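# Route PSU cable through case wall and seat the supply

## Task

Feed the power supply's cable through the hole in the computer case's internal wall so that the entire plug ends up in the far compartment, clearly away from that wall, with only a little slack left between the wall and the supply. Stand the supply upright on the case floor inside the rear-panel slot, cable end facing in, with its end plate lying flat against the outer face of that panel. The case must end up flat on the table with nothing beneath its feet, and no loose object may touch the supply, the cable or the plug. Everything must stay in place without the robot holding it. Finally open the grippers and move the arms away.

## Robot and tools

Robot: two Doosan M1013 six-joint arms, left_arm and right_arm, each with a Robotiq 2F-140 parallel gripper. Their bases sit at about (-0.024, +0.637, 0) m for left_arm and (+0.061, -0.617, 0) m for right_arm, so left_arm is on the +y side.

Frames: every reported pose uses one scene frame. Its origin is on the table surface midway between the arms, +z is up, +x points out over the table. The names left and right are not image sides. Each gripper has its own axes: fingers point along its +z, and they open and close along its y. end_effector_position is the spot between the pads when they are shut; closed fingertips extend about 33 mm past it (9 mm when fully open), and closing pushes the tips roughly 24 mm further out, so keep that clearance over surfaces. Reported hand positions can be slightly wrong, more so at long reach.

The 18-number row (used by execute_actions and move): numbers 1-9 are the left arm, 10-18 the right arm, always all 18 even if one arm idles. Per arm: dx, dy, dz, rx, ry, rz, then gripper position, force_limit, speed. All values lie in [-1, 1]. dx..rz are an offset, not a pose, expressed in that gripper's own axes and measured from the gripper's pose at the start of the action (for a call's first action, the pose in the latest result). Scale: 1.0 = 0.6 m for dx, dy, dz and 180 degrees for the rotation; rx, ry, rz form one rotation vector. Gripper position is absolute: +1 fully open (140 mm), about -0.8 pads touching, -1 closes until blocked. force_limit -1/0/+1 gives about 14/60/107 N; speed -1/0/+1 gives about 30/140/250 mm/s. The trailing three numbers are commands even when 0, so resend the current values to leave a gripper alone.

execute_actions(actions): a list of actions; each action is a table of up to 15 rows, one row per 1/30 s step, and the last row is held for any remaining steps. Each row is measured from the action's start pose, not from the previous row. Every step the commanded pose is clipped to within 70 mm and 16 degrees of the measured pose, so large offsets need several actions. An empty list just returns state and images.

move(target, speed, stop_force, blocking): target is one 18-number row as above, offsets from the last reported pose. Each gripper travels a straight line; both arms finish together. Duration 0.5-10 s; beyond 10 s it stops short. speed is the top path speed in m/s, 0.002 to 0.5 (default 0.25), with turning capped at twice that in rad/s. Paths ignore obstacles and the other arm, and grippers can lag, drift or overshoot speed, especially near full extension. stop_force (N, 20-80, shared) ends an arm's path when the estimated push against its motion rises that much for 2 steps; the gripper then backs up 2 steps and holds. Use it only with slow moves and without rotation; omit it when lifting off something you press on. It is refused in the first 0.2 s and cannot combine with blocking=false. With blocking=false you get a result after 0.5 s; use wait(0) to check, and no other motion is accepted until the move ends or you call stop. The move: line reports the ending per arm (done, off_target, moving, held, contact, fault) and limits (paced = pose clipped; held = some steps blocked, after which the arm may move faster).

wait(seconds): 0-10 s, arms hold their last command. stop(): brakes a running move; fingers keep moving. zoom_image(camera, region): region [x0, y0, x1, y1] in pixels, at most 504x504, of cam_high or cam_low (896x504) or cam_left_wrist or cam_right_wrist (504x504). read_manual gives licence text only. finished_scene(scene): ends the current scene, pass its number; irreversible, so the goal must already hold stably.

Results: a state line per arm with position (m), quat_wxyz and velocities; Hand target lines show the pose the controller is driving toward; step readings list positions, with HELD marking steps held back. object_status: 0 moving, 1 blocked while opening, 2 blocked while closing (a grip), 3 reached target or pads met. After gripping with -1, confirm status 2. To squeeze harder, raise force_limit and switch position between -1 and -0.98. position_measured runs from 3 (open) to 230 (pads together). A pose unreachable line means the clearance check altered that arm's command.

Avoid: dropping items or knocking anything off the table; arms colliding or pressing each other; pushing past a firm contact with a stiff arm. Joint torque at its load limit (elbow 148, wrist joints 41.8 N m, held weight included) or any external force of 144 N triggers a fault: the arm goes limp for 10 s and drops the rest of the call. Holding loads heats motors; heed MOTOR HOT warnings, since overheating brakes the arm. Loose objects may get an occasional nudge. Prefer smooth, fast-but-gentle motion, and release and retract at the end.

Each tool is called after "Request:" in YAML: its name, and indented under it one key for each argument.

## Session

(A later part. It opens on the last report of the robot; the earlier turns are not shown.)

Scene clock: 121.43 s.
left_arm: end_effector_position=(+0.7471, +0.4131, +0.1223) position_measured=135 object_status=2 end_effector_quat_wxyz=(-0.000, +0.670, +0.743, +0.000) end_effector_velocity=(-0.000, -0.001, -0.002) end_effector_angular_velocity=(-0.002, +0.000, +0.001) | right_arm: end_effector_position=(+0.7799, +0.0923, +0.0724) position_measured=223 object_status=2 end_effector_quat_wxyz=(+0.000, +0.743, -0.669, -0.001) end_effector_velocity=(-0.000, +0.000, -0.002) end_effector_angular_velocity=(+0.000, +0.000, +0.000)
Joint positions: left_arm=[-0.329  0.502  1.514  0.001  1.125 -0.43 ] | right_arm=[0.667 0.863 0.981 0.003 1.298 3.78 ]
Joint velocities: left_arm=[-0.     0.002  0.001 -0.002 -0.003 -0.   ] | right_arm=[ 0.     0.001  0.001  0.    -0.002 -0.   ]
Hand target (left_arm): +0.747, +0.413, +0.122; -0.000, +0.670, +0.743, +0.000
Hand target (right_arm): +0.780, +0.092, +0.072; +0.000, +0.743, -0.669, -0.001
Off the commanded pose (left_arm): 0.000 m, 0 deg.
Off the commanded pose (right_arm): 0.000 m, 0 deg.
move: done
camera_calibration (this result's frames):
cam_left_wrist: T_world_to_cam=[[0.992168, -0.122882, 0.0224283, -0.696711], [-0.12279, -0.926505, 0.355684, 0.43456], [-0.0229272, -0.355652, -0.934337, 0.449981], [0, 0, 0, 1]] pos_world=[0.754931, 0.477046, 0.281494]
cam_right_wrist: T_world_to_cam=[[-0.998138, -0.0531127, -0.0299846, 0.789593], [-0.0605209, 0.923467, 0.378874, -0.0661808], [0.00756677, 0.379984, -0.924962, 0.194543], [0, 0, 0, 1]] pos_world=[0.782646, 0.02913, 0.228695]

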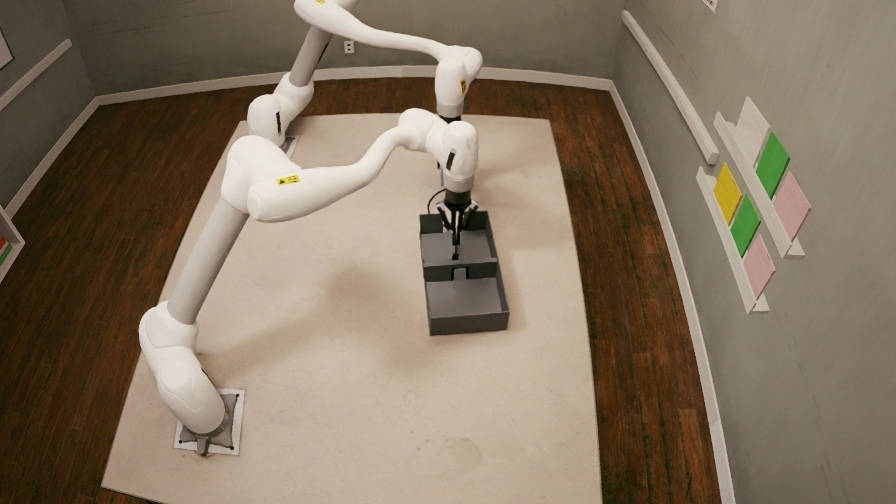

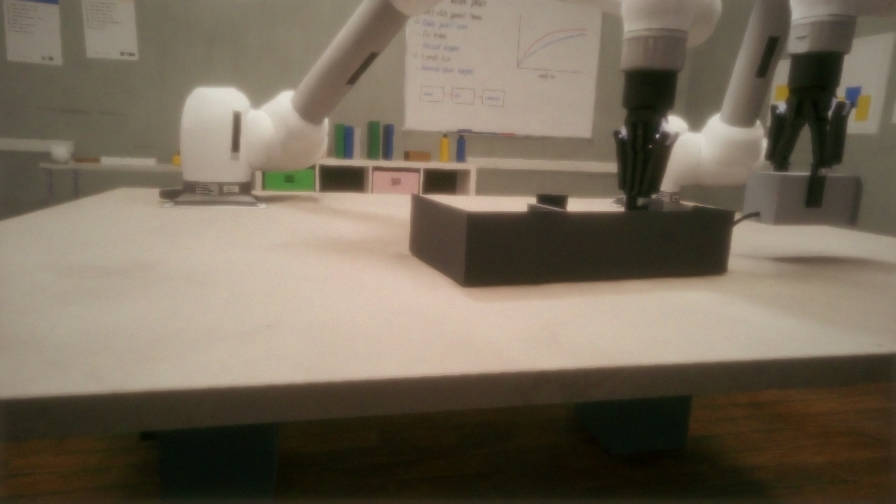

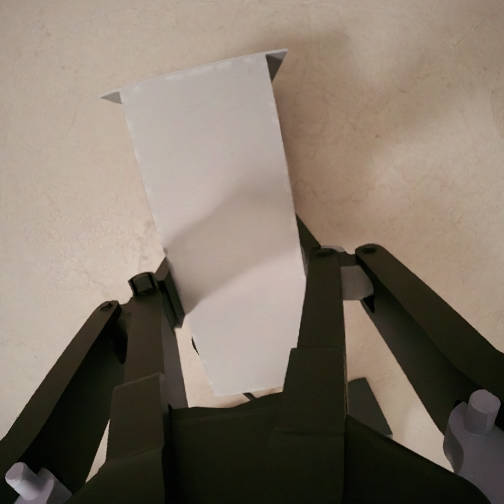

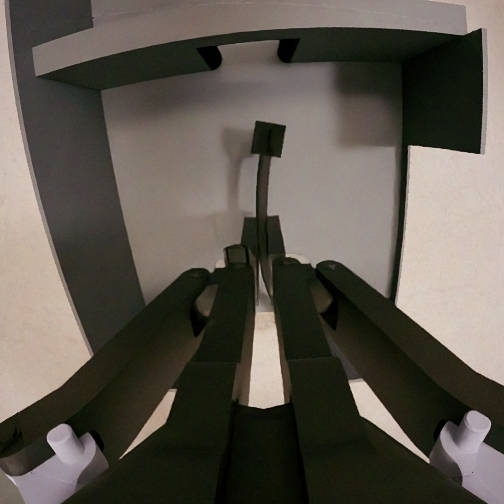

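Request:
move:
  target: [-0.1,0,0,0,0,0,-1,0,0,0,-0.02,0,0,0,0,-1,-0.5,-0.5]
  speed: 0.08

Request:
move:
  target: [-0.05,0,0,0,0,0,-1,0,0,0.125,0,0,0,0,0,-1,-0.5,-0.5]
  speed: 0.03
  stop_force: 20

Scene clock: 127.63 s.
left_arm: end_effector_position=(+0.7534, +0.3535, +0.1223) position_measured=135 object_status=2 end_effector_quat_wxyz=(-0.000, +0.670, +0.743, +0.000) end_effector_velocity=(+0.000, -0.001, -0.002) end_effector_angular_velocity=(+0.002, +0.001, -0.002) | right_arm: end_effector_position=(+0.7918, +0.0936, +0.0724) position_measured=223 object_status=2 end_effector_quat_wxyz=(+0.000, +0.743, -0.669, -0.002) end_effector_velocity=(+0.002, -0.001, -0.000) end_effector_angular_velocity=(+0.000, -0.000, -0.002)
Joint positions: left_arm=[-0.395  0.538  1.457  0.001  1.147 -0.496] | right_arm=[0.66  0.881 0.947 0.003 1.314 3.773]
Joint velocities: left_arm=[-0.002  0.003 -0.001  0.002 -0.001 -0.001] | right_arm=[-0.002  0.001 -0.001 -0.    -0.    -0.   ]
Hand target (left_arm): +0.753, +0.353, +0.122; -0.000, +0.670, +0.743, +0.000
Hand target (right_arm): +0.792, +0.094, +0.072; +0.000, +0.743, -0.669, -0.001
Off the commanded pose (left_arm): 0.000 m, 0 deg.
Off the commanded pose (right_arm): 0.000 m, 0 deg.
move: done
camera_calibration (this result's frames):
cam_left_wrist: T_world_to_cam=[[0.992178, -0.122791, 0.0224781, -0.710307], [-0.122718, -0.926437, 0.355885, 0.380035], [-0.0228751, -0.35586, -0.934259, 0.428966], [0, 0, 0, 1]] pos_world=[0.761201, 0.417511, 0.281483]
cam_right_wrist: T_world_to_cam=[[-0.998139, -0.0531061, -0.0299624, 0.801524], [-0.0605067, 0.923452, 0.378913, -0.0666346], [0.00754628, 0.38002, -0.924947, 0.193953], [0, 0, 0, 1]] pos_world=[0.794537, 0.0303935, 0.228661]

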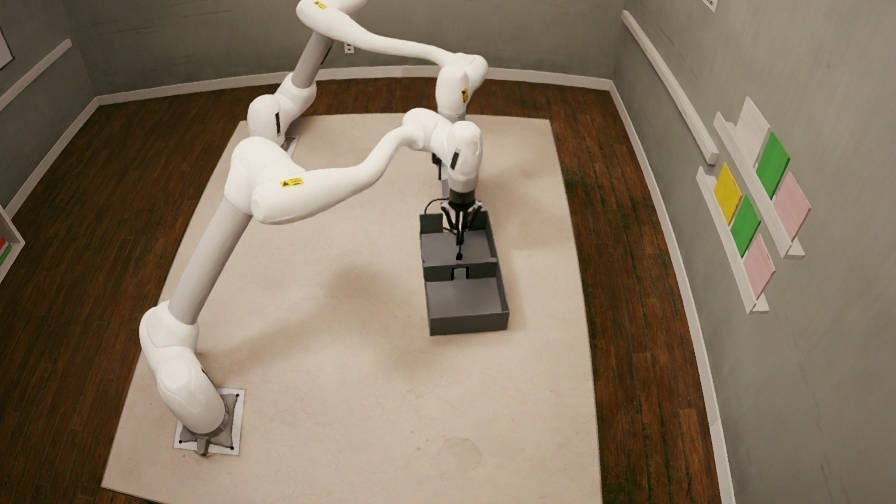

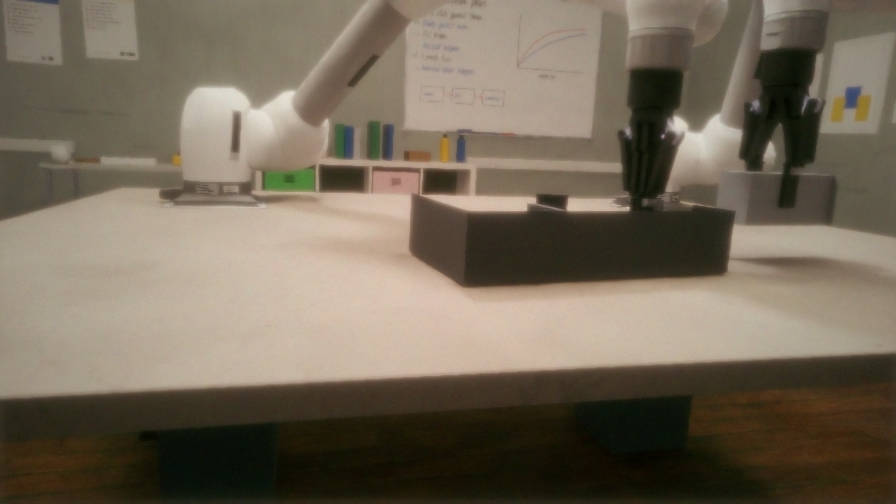

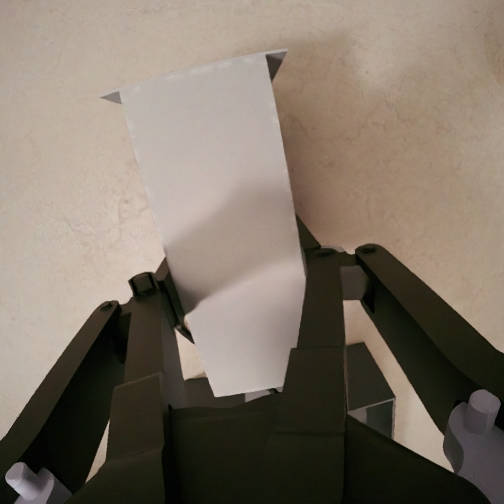

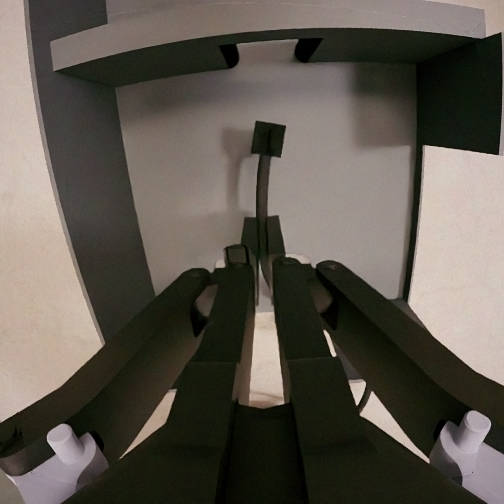

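Scene clock: 130.43 s.
left_arm: end_effector_position=(+0.7565, +0.3237, +0.1223) position_measured=135 object_status=2 end_effector_quat_wxyz=(-0.000, +0.670, +0.743, +0.000) end_effector_velocity=(+0.000, -0.001, +0.000) end_effector_angular_velocity=(-0.000, +0.000, -0.001) | right_arm: end_effector_position=(+0.7998, +0.0191, +0.0723) position_measured=223 object_status=2 end_effector_quat_wxyz=(+0.000, +0.743, -0.669, -0.001) end_effector_velocity=(+0.000, -0.001, +0.000) end_effector_angular_velocity=(+0.000, -0.001, -0.000)
Joint positions: left_arm=[-0.426  0.558  1.423  0.001  1.16  -0.527] | right_arm=[0.598 0.8   1.097 0.003 1.245 3.711]
Joint velocities: left_arm=[-0.001  0.    -0.001 -0.     0.001  0.   ] | right_arm=[-0.001 -0.002  0.002 -0.    -0.002 -0.001]
Hand target (left_arm): +0.757, +0.324, +0.122; -0.000, +0.670, +0.743, +0.000
Hand target (right_arm): +0.800, +0.019, +0.072; +0.000, +0.743, -0.669, -0.001
Off the commanded pose (left_arm): 0.000 m, 0 deg.
Off the commanded pose (right_arm): 0.000 m, 0 deg.
move: done
camera_calibration (this result's frames):
cam_left_wrist: T_world_to_cam=[[0.99218, -0.122766, 0.0225064, -0.717103], [-0.122703, -0.926416, 0.355947, 0.352791], [-0.022848, -0.355925, -0.934235, 0.418436], [0, 0, 0, 1]] pos_world=[0.764344, 0.387726, 0.281482]
cam_right_wrist: T_world_to_cam=[[-0.998137, -0.0530798, -0.0300986, 0.805521], [-0.0605331, 0.923504, 0.378782, 0.00266708], [0.00769055, 0.379898, -0.924997, 0.222007], [0, 0, 0, 1]] pos_world=[0.802474, -0.0440462, 0.228591]

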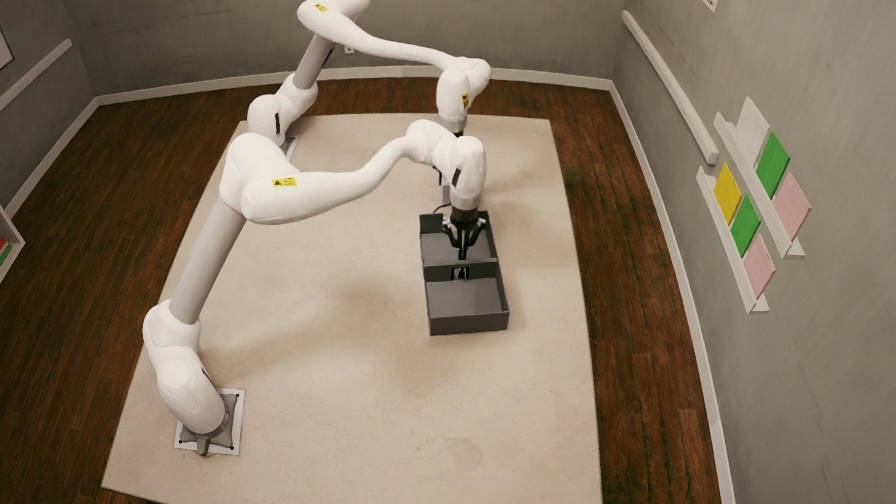

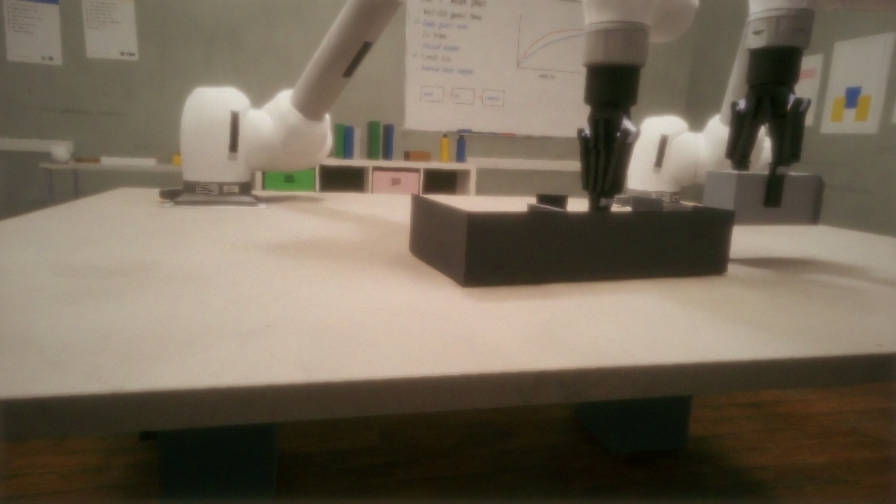

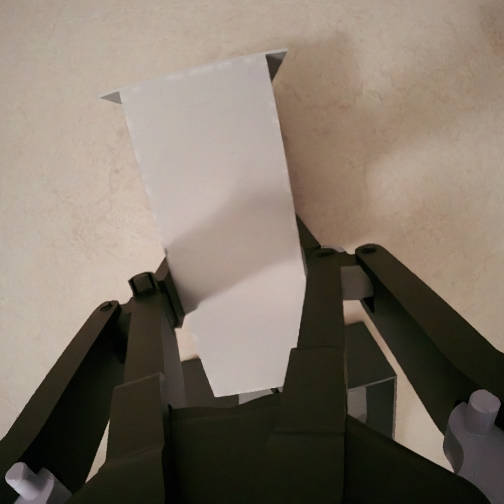

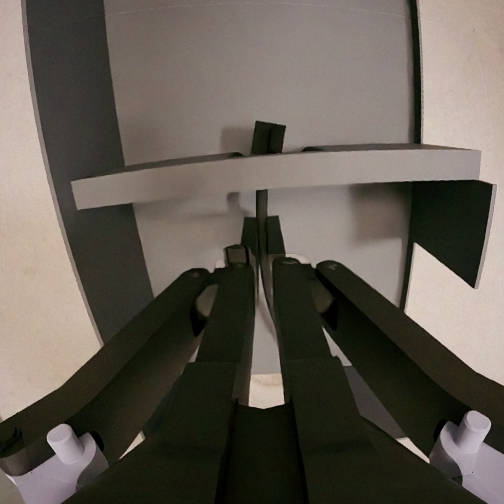

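Request:
move:
  target: [0,0,0,0,0,0,-1,0,0,0.028,0,0.015,0,0,0,-1,-0.5,-0.5]
  speed: 0.02
  stop_force: 20

Request:
move:
  target: [0,0,0,0,0,0,-1,0,0,0,0,0,0,0,0,-0.3,-0.5,-0.5]

Request:
move:
  target: [0,0,0,0,0,0,-1,0,0,0,0,-0.13,0,0,0,-0.3,-0.5,-0.5]
  speed: 0.12

Request:
move:
  target: [0,0,0,0,0,0,-1,0,0,0.11,0,0,0,0,0,-0.3,-0.5,-0.5]
  speed: 0.12

Scene clock: 141.23 s.
left_arm: end_effector_position=(+0.7565, +0.3237, +0.1223) position_measured=135 object_status=2 end_effector_quat_wxyz=(-0.000, +0.670, +0.743, +0.000) end_effector_velocity=(-0.000, -0.001, +0.001) end_effector_angular_velocity=(-0.001, -0.000, +0.000) | right_arm: end_effector_position=(+0.8015, +0.0026, +0.0633) position_measured=223 object_status=2 end_effector_quat_wxyz=(+0.000, +0.743, -0.669, -0.001) end_effector_velocity=(-0.001, -0.000, -0.001) end_effector_angular_velocity=(+0.000, +0.000, +0.002)
Joint positions: left_arm=[-0.426  0.559  1.423  0.001  1.16  -0.527] | right_arm=[0.583 0.79  1.133 0.003 1.219 3.696]
Joint velocities: left_arm=[-0.    -0.001 -0.    -0.001 -0.    -0.   ] | right_arm=[ 0.001 -0.001  0.003  0.    -0.002 -0.001]
Hand target (left_arm): +0.757, +0.324, +0.122; -0.000, +0.670, +0.743, +0.000
Hand target (right_arm): +0.802, +0.002, +0.063; +0.000, +0.743, -0.669, -0.001
Off the commanded pose (left_arm): 0.000 m, 0 deg.
Off the commanded pose (right_arm): 0.000 m, 0 deg.
move: done
camera_calibration (this result's frames):
cam_left_wrist: T_world_to_cam=[[0.99218, -0.122769, 0.0224913, -0.717104], [-0.1227, -0.926418, 0.355943, 0.352747], [-0.0228623, -0.355919, -0.934237, 0.41842], [0, 0, 0, 1]] pos_world=[0.764345, 0.387676, 0.281474]
cam_right_wrist: T_world_to_cam=[[-0.998137, -0.0530569, -0.0301085, 0.806117], [-0.0605155, 0.923509, 0.378772, 0.0214623], [0.00770903, 0.379888, -0.925, 0.219993], [0, 0, 0, 1]] pos_world=[0.804218, -0.0606234, 0.219635]

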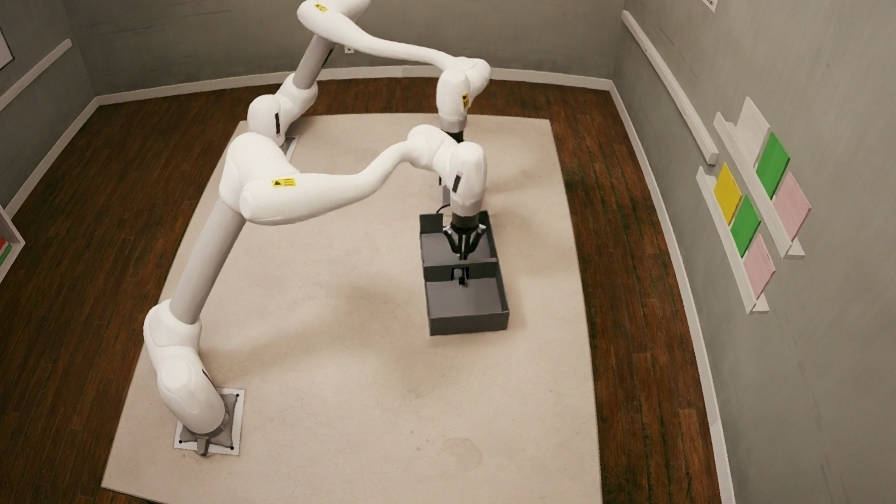

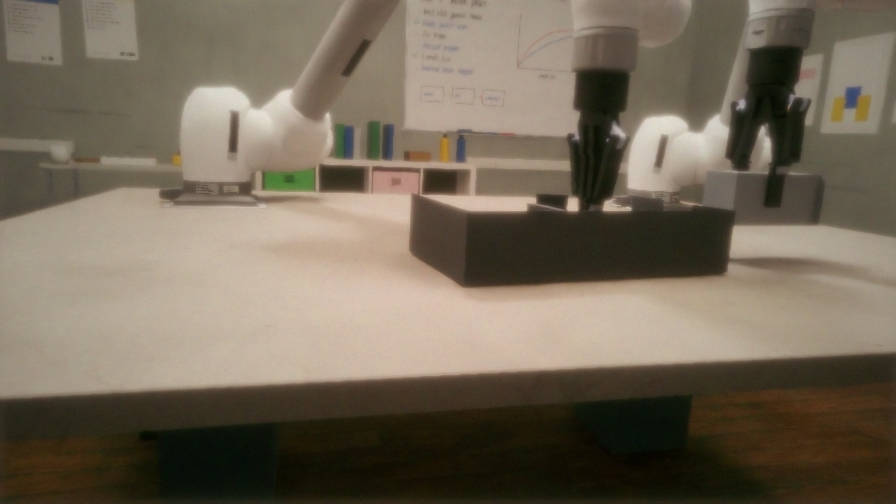

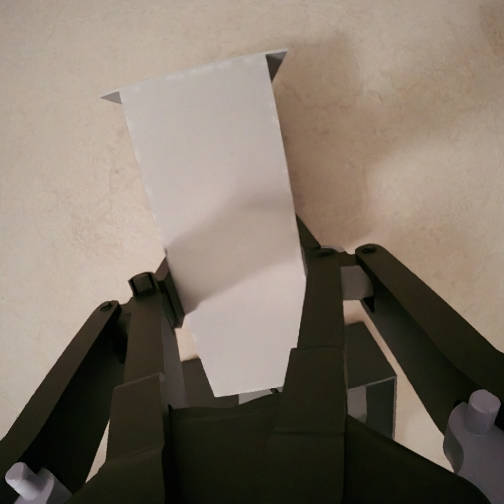

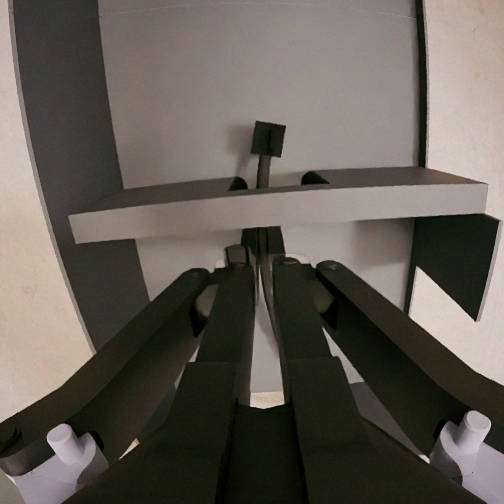

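Scene clock: 141.87 s.
left_arm: end_effector_position=(+0.7565, +0.3237, +0.1223) position_measured=135 object_status=2 end_effector_quat_wxyz=(-0.000, +0.670, +0.743, +0.000) end_effector_velocity=(+0.000, +0.001, -0.000) end_effector_angular_velocity=(+0.001, -0.001, -0.000) | right_arm: end_effector_position=(+0.8015, +0.0025, +0.0633) position_measured=167 object_status=0 end_effector_quat_wxyz=(+0.000, +0.743, -0.669, -0.001) end_effector_velocity=(+0.000, +0.000, +0.000) end_effector_angular_velocity=(+0.001, -0.001, -0.000)
Joint positions: left_arm=[-0.426  0.559  1.423  0.001  1.16  -0.527] | right_arm=[0.583 0.79  1.134 0.003 1.219 3.696]
Joint velocities: left_arm=[ 0.     0.     0.001  0.001 -0.001  0.   ] | right_arm=[-0.    -0.     0.     0.    -0.001  0.   ]
Hand target (left_arm): +0.756, +0.324, +0.122; -0.000, +0.670, +0.743, +0.000
Hand target (right_arm): +0.802, +0.003, +0.063; +0.000, +0.743, -0.669, -0.001
Off the commanded pose (left_arm): 0.000 m, 0 deg.
Off the commanded pose (right_arm): 0.000 m, 0 deg.
move: done
camera_calibration (this result's frames):
cam_left_wrist: T_world_to_cam=[[0.992181, -0.122769, 0.0224774, -0.717095], [-0.122695, -0.92642, 0.355938, 0.352749], [-0.0228746, -0.355913, -0.934239, 0.418422], [0, 0, 0, 1]] pos_world=[0.76434, 0.387679, 0.281467]
cam_right_wrist: T_world_to_cam=[[-0.998138, -0.0530561, -0.0301094, 0.806118], [-0.0605151, 0.923509, 0.378772, 0.0215037], [0.00771016, 0.379889, -0.925, 0.219988], [0, 0, 0, 1]] pos_world=[0.804222, -0.0606604, 0.219616]

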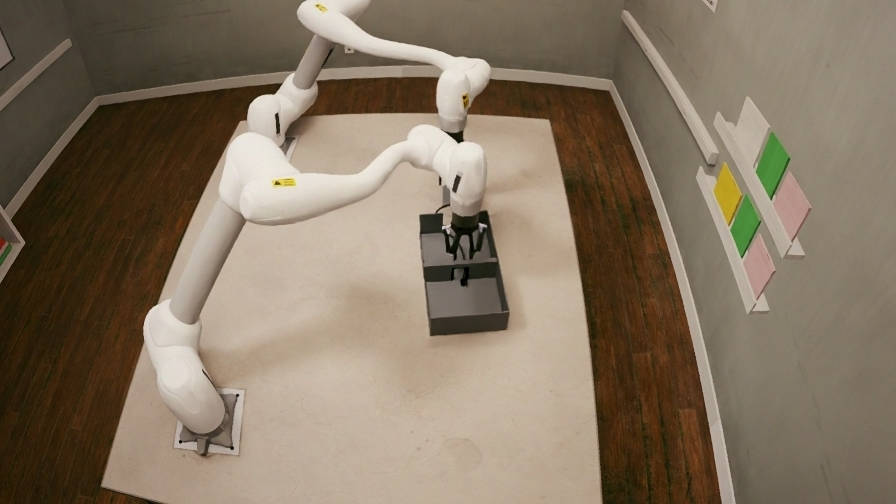

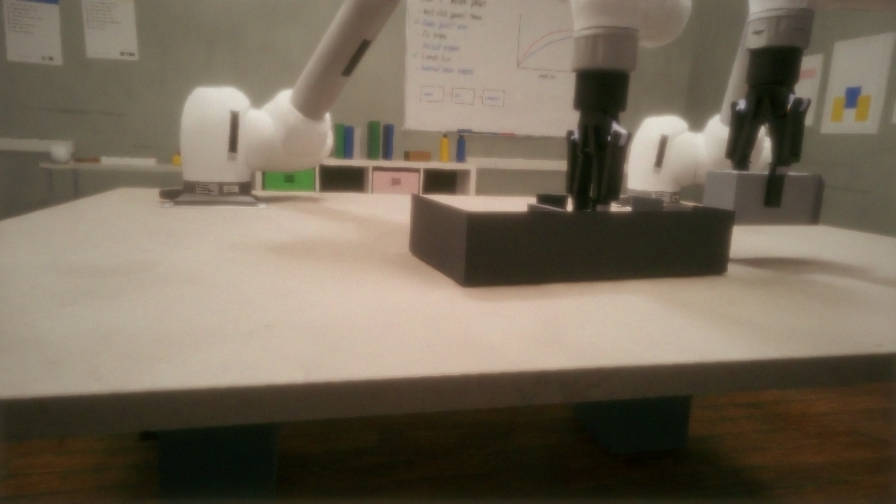

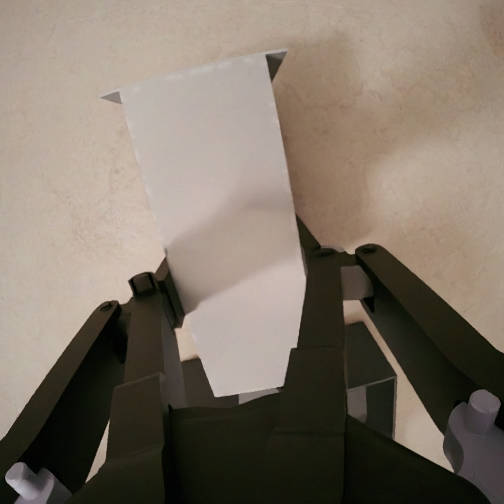

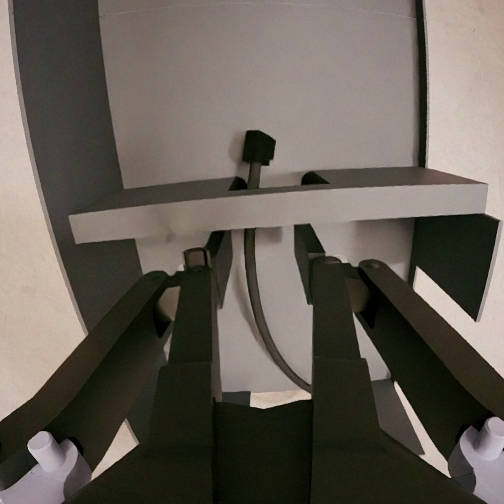

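Scene clock: 142.93 s.
left_arm: end_effector_position=(+0.7565, +0.3237, +0.1223) position_measured=135 object_status=2 end_effector_quat_wxyz=(-0.000, +0.670, +0.743, +0.000) end_effector_velocity=(+0.000, -0.000, -0.000) end_effector_angular_velocity=(+0.000, -0.000, -0.000) | right_arm: end_effector_position=(+0.8017, +0.0024, +0.1412) position_measured=167 object_status=3 end_effector_quat_wxyz=(+0.000, +0.743, -0.669, -0.001) end_effector_velocity=(+0.000, -0.000, +0.001) end_effector_angular_velocity=(+0.000, +0.001, -0.001)
Joint positions: left_arm=[-0.426  0.559  1.423  0.001  1.16  -0.527] | right_arm=[0.583 0.749 1.062 0.003 1.331 3.696]
Joint velocities: left_arm=[-0.     0.001 -0.001  0.001 -0.    -0.   ] | right_arm=[-0.001 -0.    -0.002  0.001  0.003 -0.   ]
Hand target (left_arm): +0.756, +0.324, +0.122; -0.000, +0.670, +0.743, +0.000
Hand target (right_arm): +0.802, +0.002, +0.141; +0.000, +0.743, -0.669, -0.001
Off the commanded pose (left_arm): 0.000 m, 0 deg.
Off the commanded pose (right_arm): 0.000 m, 0 deg.
move: done
camera_calibration (this result's frames):
cam_left_wrist: T_world_to_cam=[[0.992181, -0.122769, 0.0224774, -0.717095], [-0.122695, -0.92642, 0.355939, 0.352749], [-0.0228746, -0.355913, -0.934239, 0.418422], [0, 0, 0, 1]] pos_world=[0.76434, 0.387679, 0.281467]
cam_right_wrist: T_world_to_cam=[[-0.99813, -0.0532119, -0.0300869, 0.808613], [-0.0606507, 0.923497, 0.37878, -0.00780349], [0.00762959, 0.379897, -0.924998, 0.292111], [0, 0, 0, 1]] pos_world=[0.804399, -0.0607375, 0.297486]

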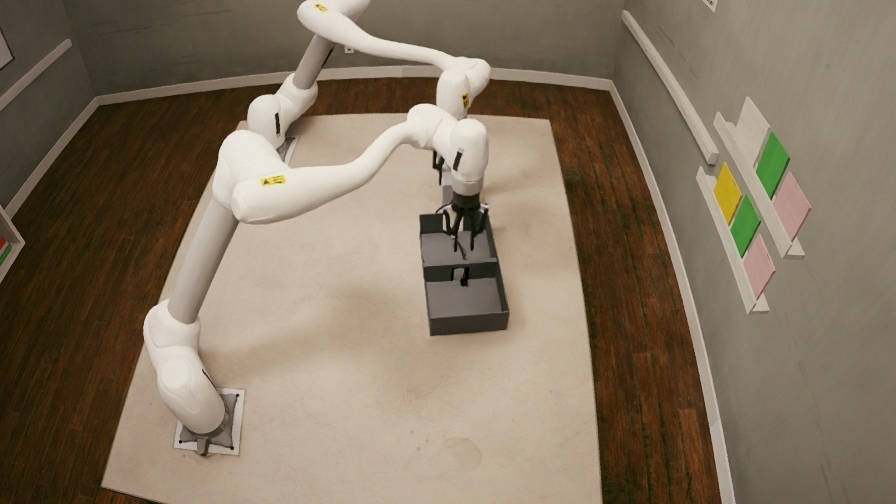

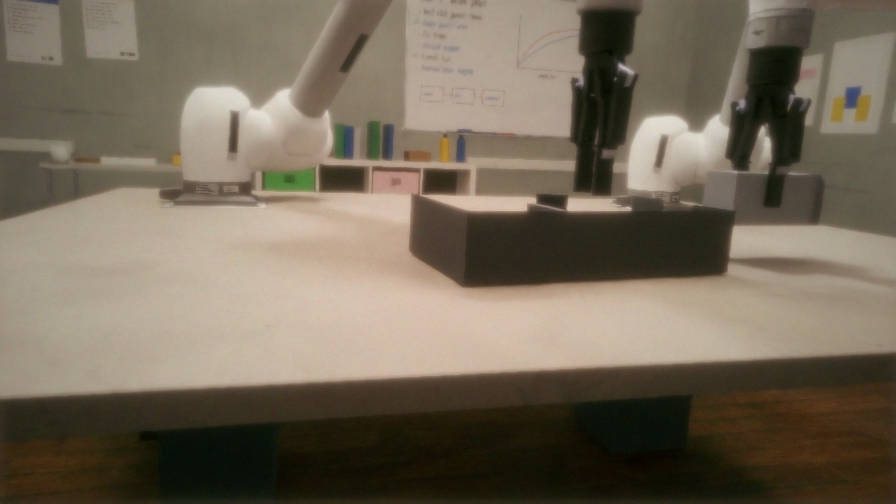

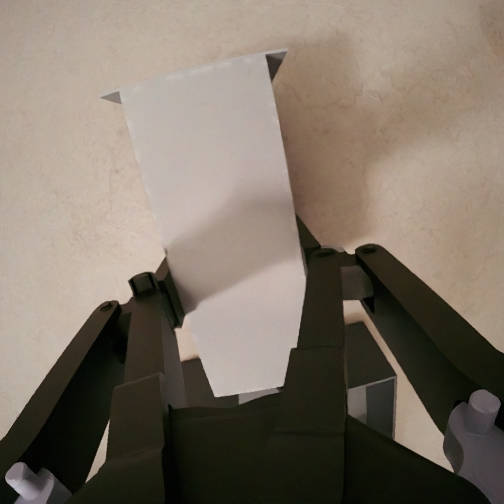

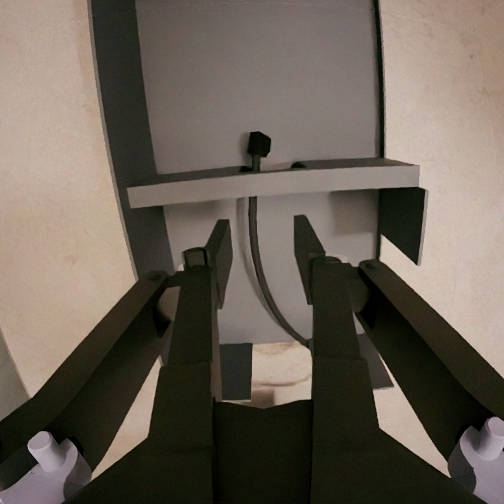

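Scene clock: 143.90 s.
left_arm: end_effector_position=(+0.7565, +0.3237, +0.1223) position_measured=135 object_status=2 end_effector_quat_wxyz=(-0.000, +0.670, +0.743, +0.000) end_effector_velocity=(-0.000, +0.000, +0.000) end_effector_angular_velocity=(-0.000, -0.000, +0.000) | right_arm: end_effector_position=(+0.8087, -0.0631, +0.1411) position_measured=167 object_status=3 end_effector_quat_wxyz=(+0.000, +0.743, -0.669, -0.001) end_effector_velocity=(-0.000, -0.001, +0.000) end_effector_angular_velocity=(+0.001, -0.001, +0.001)
Joint positions: left_arm=[-0.426  0.559  1.423  0.001  1.16  -0.527] | right_arm=[0.523 0.688 1.169 0.002 1.286 3.636]
Joint velocities: left_arm=[-0. -0.  0.  0. -0. -0.] | right_arm=[-0.001 -0.002  0.003  0.    -0.002 -0.001]
Hand target (left_arm): +0.756, +0.324, +0.122; -0.000, +0.670, +0.743, +0.000
Hand target (right_arm): +0.809, -0.063, +0.141; +0.000, +0.743, -0.669, -0.001
Off the commanded pose (left_arm): 0.000 m, 0 deg.
Off the commanded pose (right_arm): 0.000 m, 0 deg.
move: done
camera_calibration (this result's frames):
cam_left_wrist: T_world_to_cam=[[0.992181, -0.122769, 0.0224775, -0.717095], [-0.122695, -0.92642, 0.355939, 0.352749], [-0.0228746, -0.355913, -0.934239, 0.418422], [0, 0, 0, 1]] pos_world=[0.76434, 0.387679, 0.281467]
cam_right_wrist: T_world_to_cam=[[-0.998122, -0.053246, -0.0302762, 0.812156], [-0.0607521, 0.923594, 0.378527, 0.0533013], [0.00780783, 0.379656, -0.925095, 0.316755], [0, 0, 0, 1]] pos_world=[0.811396, -0.126243, 0.297441]

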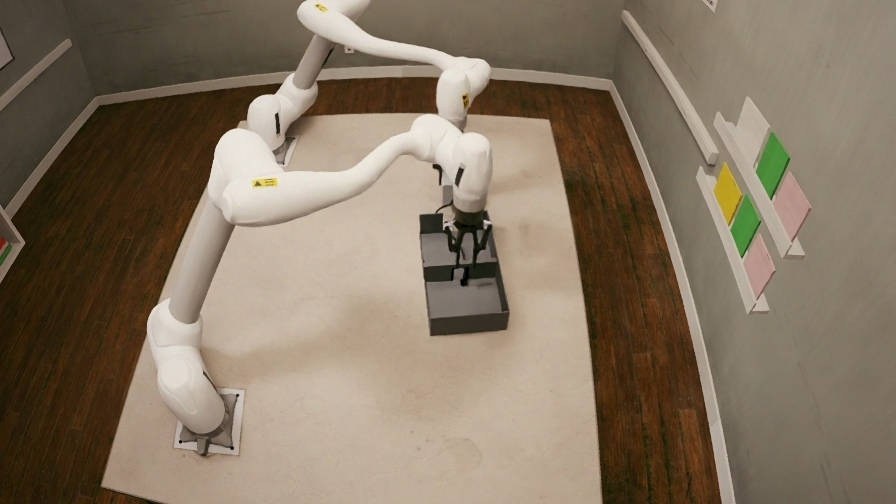

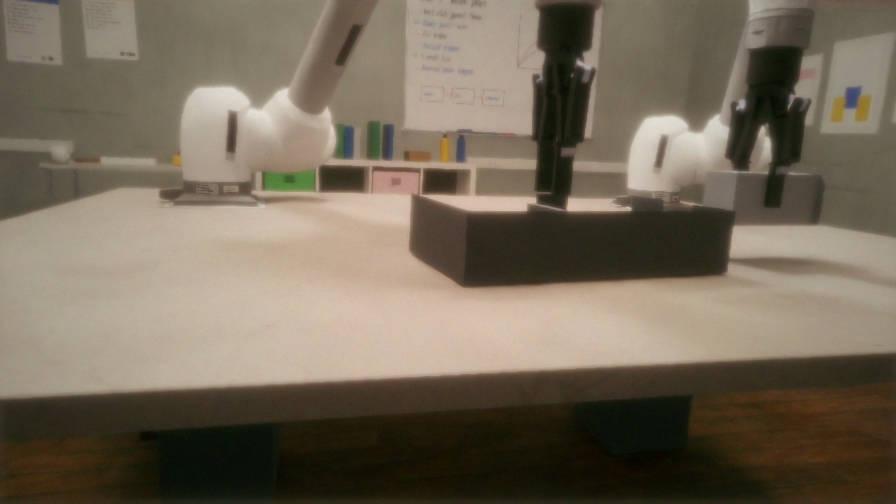

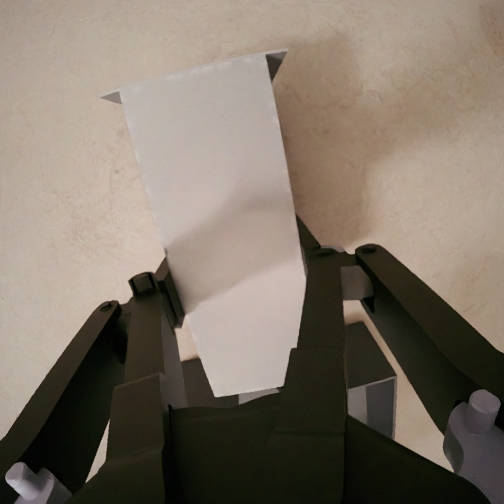

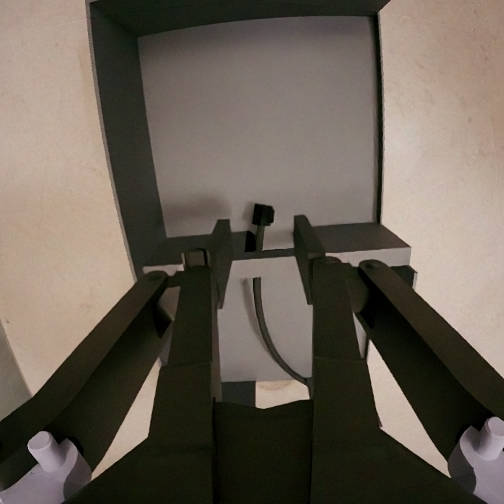

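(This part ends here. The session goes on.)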